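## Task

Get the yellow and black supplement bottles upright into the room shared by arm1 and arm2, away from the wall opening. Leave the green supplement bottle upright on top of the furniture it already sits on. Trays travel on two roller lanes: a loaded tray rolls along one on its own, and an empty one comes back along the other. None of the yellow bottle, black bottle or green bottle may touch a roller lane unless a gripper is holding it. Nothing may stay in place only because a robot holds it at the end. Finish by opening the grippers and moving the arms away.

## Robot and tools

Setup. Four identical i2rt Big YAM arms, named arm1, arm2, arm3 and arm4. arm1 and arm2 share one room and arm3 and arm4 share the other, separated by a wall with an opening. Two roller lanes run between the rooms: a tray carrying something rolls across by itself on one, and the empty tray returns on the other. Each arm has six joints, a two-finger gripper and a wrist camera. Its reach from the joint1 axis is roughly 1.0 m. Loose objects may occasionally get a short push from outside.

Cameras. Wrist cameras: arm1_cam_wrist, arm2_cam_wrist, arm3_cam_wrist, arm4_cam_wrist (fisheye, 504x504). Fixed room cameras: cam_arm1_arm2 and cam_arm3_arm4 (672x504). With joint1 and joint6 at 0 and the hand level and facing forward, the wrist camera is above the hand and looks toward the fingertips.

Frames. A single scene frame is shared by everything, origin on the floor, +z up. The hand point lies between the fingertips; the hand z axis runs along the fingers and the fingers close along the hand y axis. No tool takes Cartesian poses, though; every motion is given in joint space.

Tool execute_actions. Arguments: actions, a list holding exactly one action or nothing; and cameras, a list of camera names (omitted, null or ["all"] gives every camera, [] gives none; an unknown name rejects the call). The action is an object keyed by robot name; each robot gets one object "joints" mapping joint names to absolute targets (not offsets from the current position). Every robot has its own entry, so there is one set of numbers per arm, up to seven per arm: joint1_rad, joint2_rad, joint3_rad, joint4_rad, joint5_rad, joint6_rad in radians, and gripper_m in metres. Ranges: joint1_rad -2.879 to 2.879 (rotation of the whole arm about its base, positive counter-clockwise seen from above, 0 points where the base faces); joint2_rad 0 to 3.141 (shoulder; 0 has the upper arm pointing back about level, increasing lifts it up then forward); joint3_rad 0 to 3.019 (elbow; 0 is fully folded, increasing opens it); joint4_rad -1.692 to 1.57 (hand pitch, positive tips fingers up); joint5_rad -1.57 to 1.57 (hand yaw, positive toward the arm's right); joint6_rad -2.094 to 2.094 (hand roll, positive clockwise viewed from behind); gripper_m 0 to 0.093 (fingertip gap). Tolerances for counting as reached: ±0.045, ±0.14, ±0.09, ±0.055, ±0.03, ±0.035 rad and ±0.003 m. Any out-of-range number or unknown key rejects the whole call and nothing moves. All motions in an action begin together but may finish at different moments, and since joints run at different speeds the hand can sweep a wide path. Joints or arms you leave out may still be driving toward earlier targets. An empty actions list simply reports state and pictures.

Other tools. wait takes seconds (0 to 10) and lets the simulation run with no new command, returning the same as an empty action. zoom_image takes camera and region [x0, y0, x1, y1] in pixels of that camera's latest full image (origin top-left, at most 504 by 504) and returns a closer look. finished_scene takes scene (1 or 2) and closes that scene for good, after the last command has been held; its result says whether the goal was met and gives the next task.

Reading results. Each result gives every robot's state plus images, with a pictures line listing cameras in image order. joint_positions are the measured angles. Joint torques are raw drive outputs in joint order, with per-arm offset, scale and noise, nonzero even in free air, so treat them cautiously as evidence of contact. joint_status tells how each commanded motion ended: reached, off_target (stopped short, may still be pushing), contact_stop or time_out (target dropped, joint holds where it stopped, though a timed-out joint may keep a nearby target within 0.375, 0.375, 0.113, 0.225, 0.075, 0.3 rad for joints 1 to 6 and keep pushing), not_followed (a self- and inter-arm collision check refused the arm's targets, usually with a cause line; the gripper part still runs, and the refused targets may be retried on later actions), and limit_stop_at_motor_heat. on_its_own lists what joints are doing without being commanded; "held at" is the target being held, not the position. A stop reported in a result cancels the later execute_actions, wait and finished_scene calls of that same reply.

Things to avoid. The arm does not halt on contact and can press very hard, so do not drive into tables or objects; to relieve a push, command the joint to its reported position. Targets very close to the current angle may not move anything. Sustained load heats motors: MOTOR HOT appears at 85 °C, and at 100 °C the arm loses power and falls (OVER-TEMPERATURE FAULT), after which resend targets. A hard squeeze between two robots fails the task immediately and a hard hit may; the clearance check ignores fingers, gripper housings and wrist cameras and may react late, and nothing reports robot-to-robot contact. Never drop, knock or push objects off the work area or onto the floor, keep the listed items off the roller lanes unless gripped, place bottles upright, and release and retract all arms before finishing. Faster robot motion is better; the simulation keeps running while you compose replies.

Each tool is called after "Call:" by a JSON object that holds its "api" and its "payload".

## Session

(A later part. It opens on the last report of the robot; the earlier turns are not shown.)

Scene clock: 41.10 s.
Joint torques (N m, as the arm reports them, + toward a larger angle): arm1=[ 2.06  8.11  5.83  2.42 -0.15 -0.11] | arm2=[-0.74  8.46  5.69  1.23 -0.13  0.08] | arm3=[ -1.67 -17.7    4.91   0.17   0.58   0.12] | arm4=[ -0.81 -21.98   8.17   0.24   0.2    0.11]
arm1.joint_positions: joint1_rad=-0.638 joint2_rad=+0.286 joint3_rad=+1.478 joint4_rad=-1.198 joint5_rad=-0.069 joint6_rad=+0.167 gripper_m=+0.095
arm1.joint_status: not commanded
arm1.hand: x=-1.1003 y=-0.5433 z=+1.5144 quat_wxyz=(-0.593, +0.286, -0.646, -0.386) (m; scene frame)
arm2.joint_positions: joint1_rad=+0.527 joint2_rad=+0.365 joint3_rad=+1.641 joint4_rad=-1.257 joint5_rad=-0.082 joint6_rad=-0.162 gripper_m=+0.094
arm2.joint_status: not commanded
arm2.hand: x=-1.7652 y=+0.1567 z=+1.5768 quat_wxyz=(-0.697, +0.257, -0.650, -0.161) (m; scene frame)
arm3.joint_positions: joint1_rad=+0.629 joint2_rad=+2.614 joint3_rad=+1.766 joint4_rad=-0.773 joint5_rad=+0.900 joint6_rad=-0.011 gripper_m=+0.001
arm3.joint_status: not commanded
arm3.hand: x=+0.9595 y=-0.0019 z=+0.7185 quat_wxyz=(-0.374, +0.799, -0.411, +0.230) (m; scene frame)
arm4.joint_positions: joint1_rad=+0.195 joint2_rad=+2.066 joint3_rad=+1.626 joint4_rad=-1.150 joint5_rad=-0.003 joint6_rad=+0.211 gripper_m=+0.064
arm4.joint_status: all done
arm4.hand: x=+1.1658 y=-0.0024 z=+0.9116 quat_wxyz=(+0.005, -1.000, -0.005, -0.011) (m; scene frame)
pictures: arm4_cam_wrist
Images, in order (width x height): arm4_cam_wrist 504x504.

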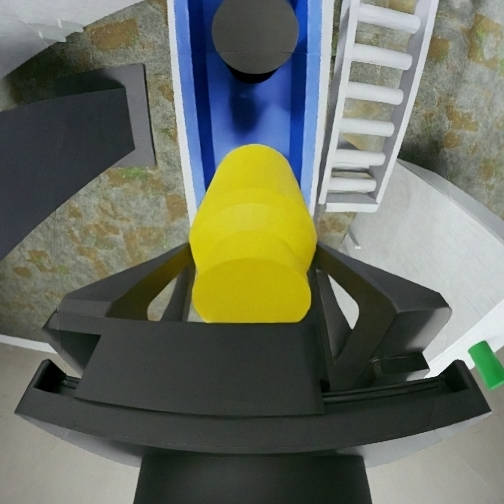

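Call:
{"api": "execute_actions", "payload": {"actions": [{"arm4":{"joints":{"joint4_rad":-0.98,"joint2_rad":2.205}}}], "cameras": ["arm4_cam_wrist"]}}

Scene clock: 44.43 s.
Joint torques (N m, as the arm reports them, + toward a larger angle): arm1=[ 2.1   8.1   5.83  2.41 -0.15 -0.11] | arm2=[-0.84  8.46  5.67  1.26 -0.13  0.1 ] | arm3=[ -1.64 -17.68   4.89   0.18   0.57   0.12] | arm4=[ -0.88 -23.21   7.39   0.28   0.21   0.11]
arm1.joint_positions: joint1_rad=-0.638 joint2_rad=+0.286 joint3_rad=+1.478 joint4_rad=-1.198 joint5_rad=-0.069 joint6_rad=+0.167 gripper_m=+0.095
arm1.joint_status: not commanded
arm1.hand: x=-1.1003 y=-0.5433 z=+1.5144 quat_wxyz=(-0.593, +0.286, -0.646, -0.386) (m; scene frame)
arm2.joint_positions: joint1_rad=+0.527 joint2_rad=+0.365 joint3_rad=+1.641 joint4_rad=-1.257 joint5_rad=-0.082 joint6_rad=-0.162 gripper_m=+0.094
arm2.joint_status: not commanded
arm2.hand: x=-1.7652 y=+0.1567 z=+1.5768 quat_wxyz=(-0.697, +0.257, -0.650, -0.161) (m; scene frame)
arm3.joint_positions: joint1_rad=+0.629 joint2_rad=+2.614 joint3_rad=+1.766 joint4_rad=-0.773 joint5_rad=+0.900 joint6_rad=-0.011 gripper_m=+0.001
arm3.joint_status: not commanded
arm3.hand: x=+0.9595 y=-0.0019 z=+0.7185 quat_wxyz=(-0.374, +0.799, -0.411, +0.230) (m; scene frame)
arm4.joint_positions: joint1_rad=+0.195 joint2_rad=+2.238 joint3_rad=+1.626 joint4_rad=-0.989 joint5_rad=-0.003 joint6_rad=+0.211 gripper_m=+0.064
arm4.joint_status: all done
arm4.hand: x=+1.1542 y=-0.0043 z=+0.8093 quat_wxyz=(+0.006, -1.000, -0.005, -0.016) (m; scene frame)
pictures: arm4_cam_wrist
Images, in order (width x height): arm4_cam_wrist 504x504.

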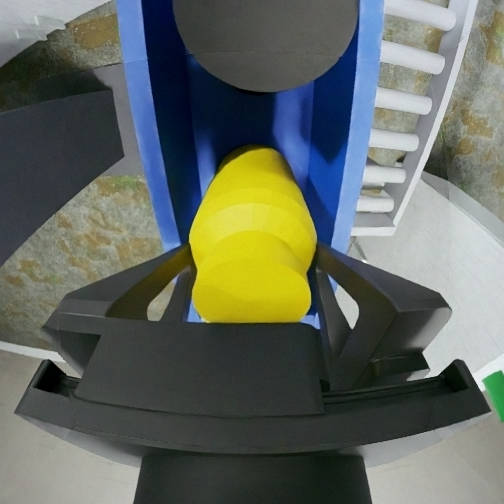

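Call:
{"api": "execute_actions", "payload": {"actions": [{"arm4":{"joints":{"gripper_m":0.093}}}], "cameras": []}}

Call:
{"api": "execute_actions", "payload": {"actions": [{"arm4":{"joints":{"joint4_rad":-1.5,"joint2_rad":1.7}}}], "cameras": ["arm4_cam_wrist"]}}

Call:
{"api": "execute_actions", "payload": {"actions": [{"arm3":{"joints":{"joint2_rad":1.7,"joint1_rad":0.75}},"arm4":{"joints":{"joint2_rad":1.0}}}], "cameras": ["cam_arm3_arm4"]}}

Call:
{"api": "wait", "payload": {"seconds": 9}}

Call:
{"api": "zoom_image", "payload": {"camera": "cam_arm1_arm2", "region": [240, 210, 390, 320]}}

Scene clock: 46.20 s.
Joint torques (N m, as the arm reports them, + toward a larger angle): arm1=[ 2.05  8.14  5.82  2.42 -0.15 -0.11] | arm2=[-0.88  8.46  5.64  1.23 -0.13  0.1 ] | arm3=[ -1.62 -17.55   4.89   0.17   0.59   0.12] | arm4=[ -0.8  -22.64   7.57   0.24   0.21   0.11]
arm1.joint_positions: joint1_rad=-0.638 joint2_rad=+0.286 joint3_rad=+1.478 joint4_rad=-1.198 joint5_rad=-0.069 joint6_rad=+0.167 gripper_m=+0.095
arm1.joint_status: not commanded
arm1.hand: x=-1.1003 y=-0.5433 z=+1.5144 quat_wxyz=(-0.593, +0.286, -0.646, -0.386) (m; scene frame)
arm2.joint_positions: joint1_rad=+0.527 joint2_rad=+0.365 joint3_rad=+1.641 joint4_rad=-1.257 joint5_rad=-0.082 joint6_rad=-0.162 gripper_m=+0.094
arm2.joint_status: not commanded
arm2.hand: x=-1.7652 y=+0.1567 z=+1.5768 quat_wxyz=(-0.697, +0.257, -0.650, -0.161) (m; scene frame)
arm3.joint_positions: joint1_rad=+0.629 joint2_rad=+2.614 joint3_rad=+1.766 joint4_rad=-0.773 joint5_rad=+0.900 joint6_rad=-0.011 gripper_m=+0.001
arm3.joint_status: not commanded
arm3.hand: x=+0.9595 y=-0.0019 z=+0.7185 quat_wxyz=(-0.373, +0.799, -0.411, +0.230) (m; scene frame)
arm4.joint_positions: joint1_rad=+0.195 joint2_rad=+2.233 joint3_rad=+1.626 joint4_rad=-0.989 joint5_rad=-0.003 joint6_rad=+0.211 gripper_m=+0.093
arm4.joint_status: all done
arm4.hand: x=+1.1530 y=-0.0046 z=+0.8127 quat_wxyz=(+0.005, -1.000, -0.005, -0.014) (m; scene frame)
pictures: none
No camera images: the call's "cameras" was empty. Leave "cameras" out to get every camera's image.

Scene clock: 47.77 s.
Joint torques (N m, as the arm reports them, + toward a larger angle): arm1=[ 2.08  8.11  5.84  2.41 -0.15 -0.1 ] | arm2=[-0.78  8.67  5.67  1.29 -0.12  0.1 ] | arm3=[ -1.67 -17.67   4.89   0.17   0.59   0.12] | arm4=[ -0.71 -15.15   8.67  -0.4    0.21   0.12]
arm1.joint_positions: joint1_rad=-0.638 joint2_rad=+0.286 joint3_rad=+1.478 joint4_rad=-1.198 joint5_rad=-0.069 joint6_rad=+0.167 gripper_m=+0.095
arm1.joint_status: not commanded
arm1.hand: x=-1.1003 y=-0.5433 z=+1.5144 quat_wxyz=(-0.593, +0.286, -0.646, -0.386) (m; scene frame)
arm2.joint_positions: joint1_rad=+0.527 joint2_rad=+0.365 joint3_rad=+1.641 joint4_rad=-1.257 joint5_rad=-0.082 joint6_rad=-0.162 gripper_m=+0.094
arm2.joint_status: not commanded
arm2.hand: x=-1.7652 y=+0.1567 z=+1.5768 quat_wxyz=(-0.697, +0.257, -0.650, -0.161) (m; scene frame)
arm3.joint_positions: joint1_rad=+0.629 joint2_rad=+2.614 joint3_rad=+1.766 joint4_rad=-0.773 joint5_rad=+0.900 joint6_rad=-0.011 gripper_m=+0.001
arm3.joint_status: not commanded
arm3.hand: x=+0.9595 y=-0.0019 z=+0.7185 quat_wxyz=(-0.373, +0.799, -0.411, +0.230) (m; scene frame)
arm4.joint_positions: joint1_rad=+0.195 joint2_rad=+1.697 joint3_rad=+1.631 joint4_rad=-1.491 joint5_rad=-0.003 joint6_rad=+0.211 gripper_m=+0.093
arm4.joint_status: all done
arm4.hand: x=+1.2445 y=+0.0139 z=+1.1156 quat_wxyz=(+0.001, -1.000, -0.005, +0.005) (m; scene frame)
pictures: arm4_cam_wrist
Images, in order (width x height): arm4_cam_wrist 504x504.

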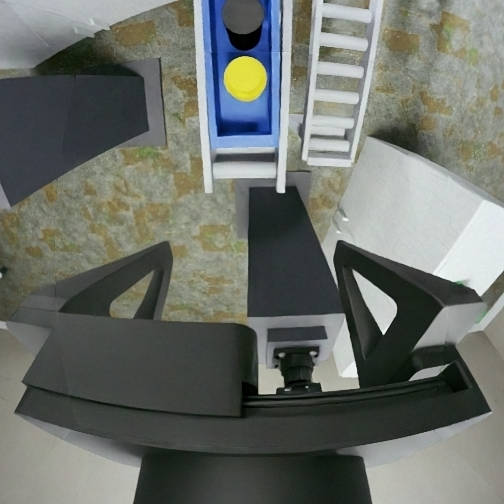

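Scene clock: 49.47 s.
Joint torques (N m, as the arm reports them, + toward a larger angle): arm1=[ 2.08  8.05  5.82  2.42 -0.15 -0.11] | arm2=[-1.14  8.29  5.65  1.32 -0.12  0.08] | arm3=[ -0.95 -12.89   9.89   1.26   0.34   0.08] | arm4=[-0.73 -3.97  7.65  0.87  0.21  0.1 ]
arm1.joint_positions: joint1_rad=-0.638 joint2_rad=+0.286 joint3_rad=+1.478 joint4_rad=-1.198 joint5_rad=-0.069 joint6_rad=+0.167 gripper_m=+0.095
arm1.joint_status: not commanded
arm1.hand: x=-1.1003 y=-0.5433 z=+1.5144 quat_wxyz=(-0.593, +0.286, -0.646, -0.386) (m; scene frame)
arm2.joint_positions: joint1_rad=+0.527 joint2_rad=+0.365 joint3_rad=+1.641 joint4_rad=-1.257 joint5_rad=-0.082 joint6_rad=-0.162 gripper_m=+0.094
arm2.joint_status: not commanded
arm2.hand: x=-1.7652 y=+0.1567 z=+1.5768 quat_wxyz=(-0.697, +0.257, -0.650, -0.161) (m; scene frame)
arm3.joint_positions: joint1_rad=+0.751 joint2_rad=+1.698 joint3_rad=+1.745 joint4_rad=-0.773 joint5_rad=+0.901 joint6_rad=-0.009 gripper_m=+0.001
arm3.joint_status: all done
arm3.hand: x=+0.8671 y=-0.0159 z=+1.3182 quat_wxyz=(-0.519, +0.673, -0.501, -0.165) (m; scene frame)
arm4.joint_positions: joint1_rad=+0.195 joint2_rad=+1.008 joint3_rad=+1.640 joint4_rad=-1.493 joint5_rad=-0.003 joint6_rad=+0.211 gripper_m=+0.093
arm4.joint_status: all done
arm4.hand: x=+1.4150 y=+0.0501 z=+1.4160 quat_wxyz=(-0.072, -0.938, -0.006, +0.338) (m; scene frame)
pictures: cam_arm3_arm4
Images, in order (width x height): cam_arm3_arm4 672x504.

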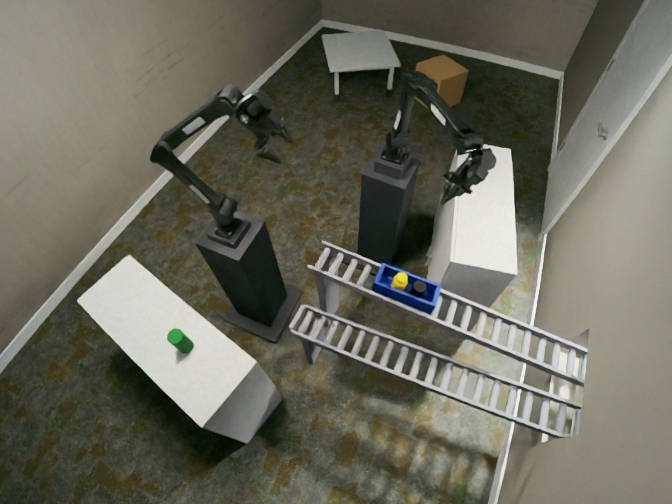

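Scene clock: 58.47 s.
Joint torques (N m, as the arm reports them, + toward a larger angle): arm1=[ 2.11  8.07  5.82  2.41 -0.15 -0.11] | arm2=[-1.    8.53  5.65  1.22 -0.13  0.08] | arm3=[ -0.93 -13.03   9.89   1.25   0.34   0.07] | arm4=[-0.66 -4.01  7.6   0.89  0.21  0.1 ]
arm1.joint_positions: joint1_rad=-0.638 joint2_rad=+0.286 joint3_rad=+1.478 joint4_rad=-1.198 joint5_rad=-0.069 joint6_rad=+0.167 gripper_m=+0.095
arm1.joint_status: not commanded
arm1.hand: x=-1.1003 y=-0.5433 z=+1.5144 quat_wxyz=(-0.593, +0.286, -0.646, -0.386) (m; scene frame)
arm2.joint_positions: joint1_rad=+0.527 joint2_rad=+0.365 joint3_rad=+1.641 joint4_rad=-1.257 joint5_rad=-0.082 joint6_rad=-0.162 gripper_m=+0.094
arm2.joint_status: not commanded
arm2.hand: x=-1.7652 y=+0.1567 z=+1.5768 quat_wxyz=(-0.697, +0.257, -0.650, -0.161) (m; scene frame)
arm3.joint_positions: joint1_rad=+0.751 joint2_rad=+1.698 joint3_rad=+1.745 joint4_rad=-0.773 joint5_rad=+0.901 joint6_rad=-0.009 gripper_m=+0.001
arm3.joint_status: all done
arm3.hand: x=+0.8671 y=-0.0159 z=+1.3182 quat_wxyz=(-0.519, +0.673, -0.501, -0.165) (m; scene frame)
arm4.joint_positions: joint1_rad=+0.195 joint2_rad=+1.008 joint3_rad=+1.640 joint4_rad=-1.493 joint5_rad=-0.003 joint6_rad=+0.211 gripper_m=+0.093
arm4.joint_status: all done
arm4.hand: x=+1.4150 y=+0.0501 z=+1.4160 quat_wxyz=(-0.072, -0.938, -0.006, +0.338) (m; scene frame)
wait: 9.00 s; at rest by 0.27 s
pictures: arm1_cam_wrist, arm2_cam_wrist, arm3_cam_wrist, arm4_cam_wrist, cam_arm1_arm2, cam_arm3_arm4
Images, in order (width x height): arm1_cam_wrist 504x504, arm2_cam_wrist 504x504, arm3_cam_wrist 504x504, arm4_cam_wrist 504x504, cam_arm1_arm2 672x504, cam_arm3_arm4 672x504.

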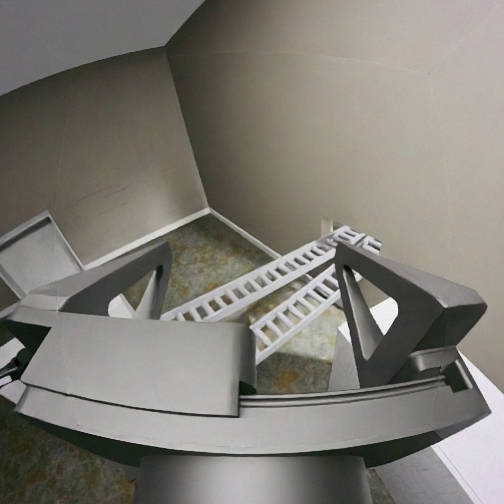

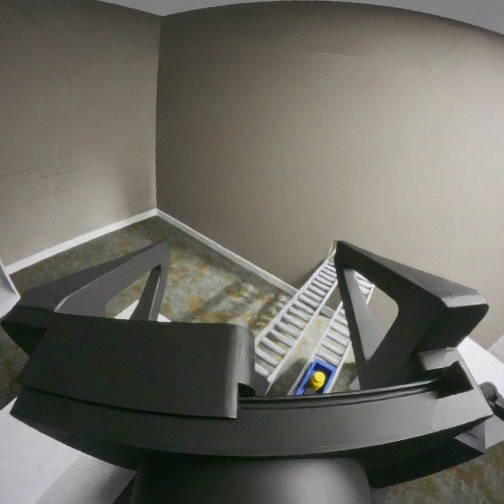

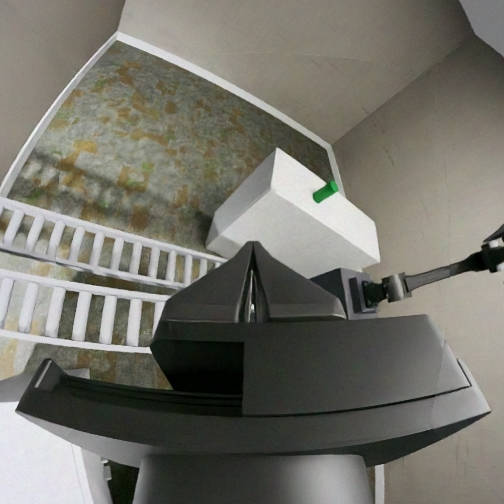

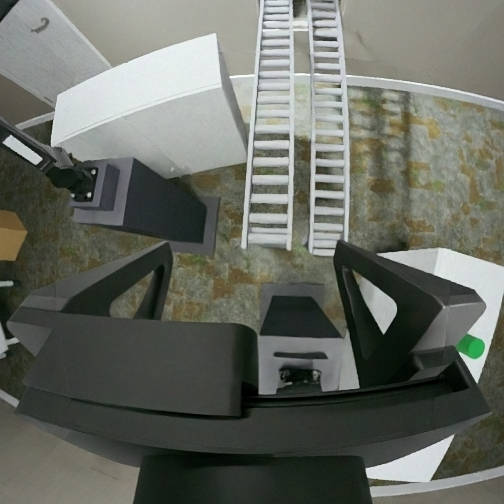

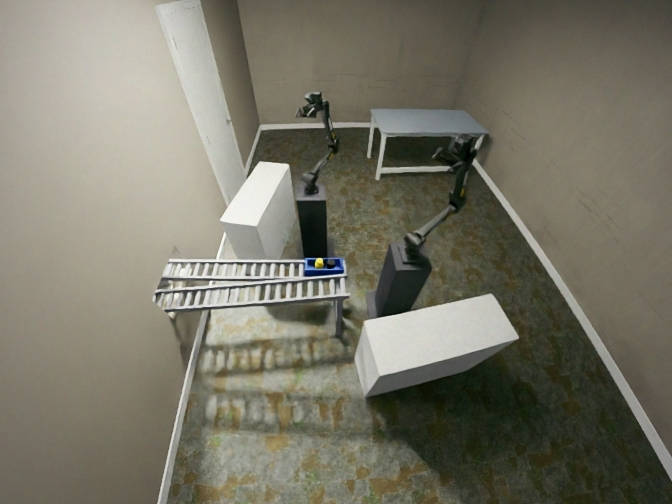

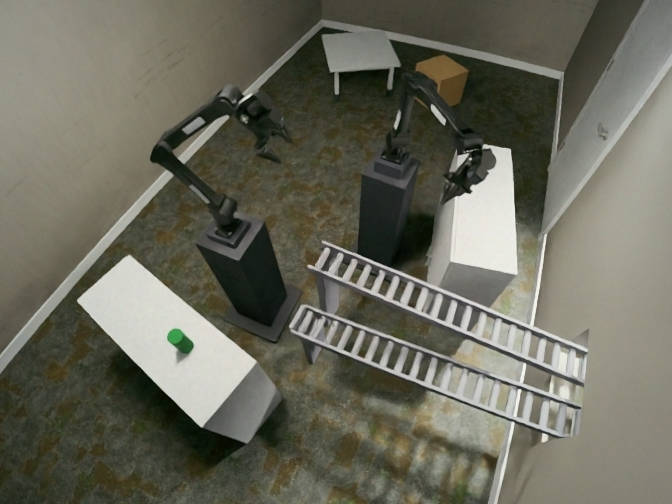

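Region (240, 210, 390, 320) of cam_arm1_arm2's 672x504 image, scaled by 3.360, with more detail than that image has; it fills the top 370 rows of this view, and the rest is white.

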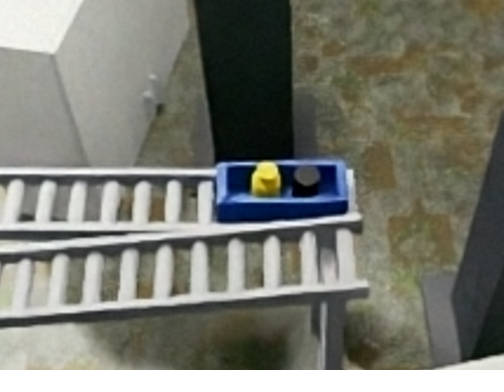

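Call:
{"api": "finished_scene", "payload": {"scene": 2}}

The scene is finished: the task was done.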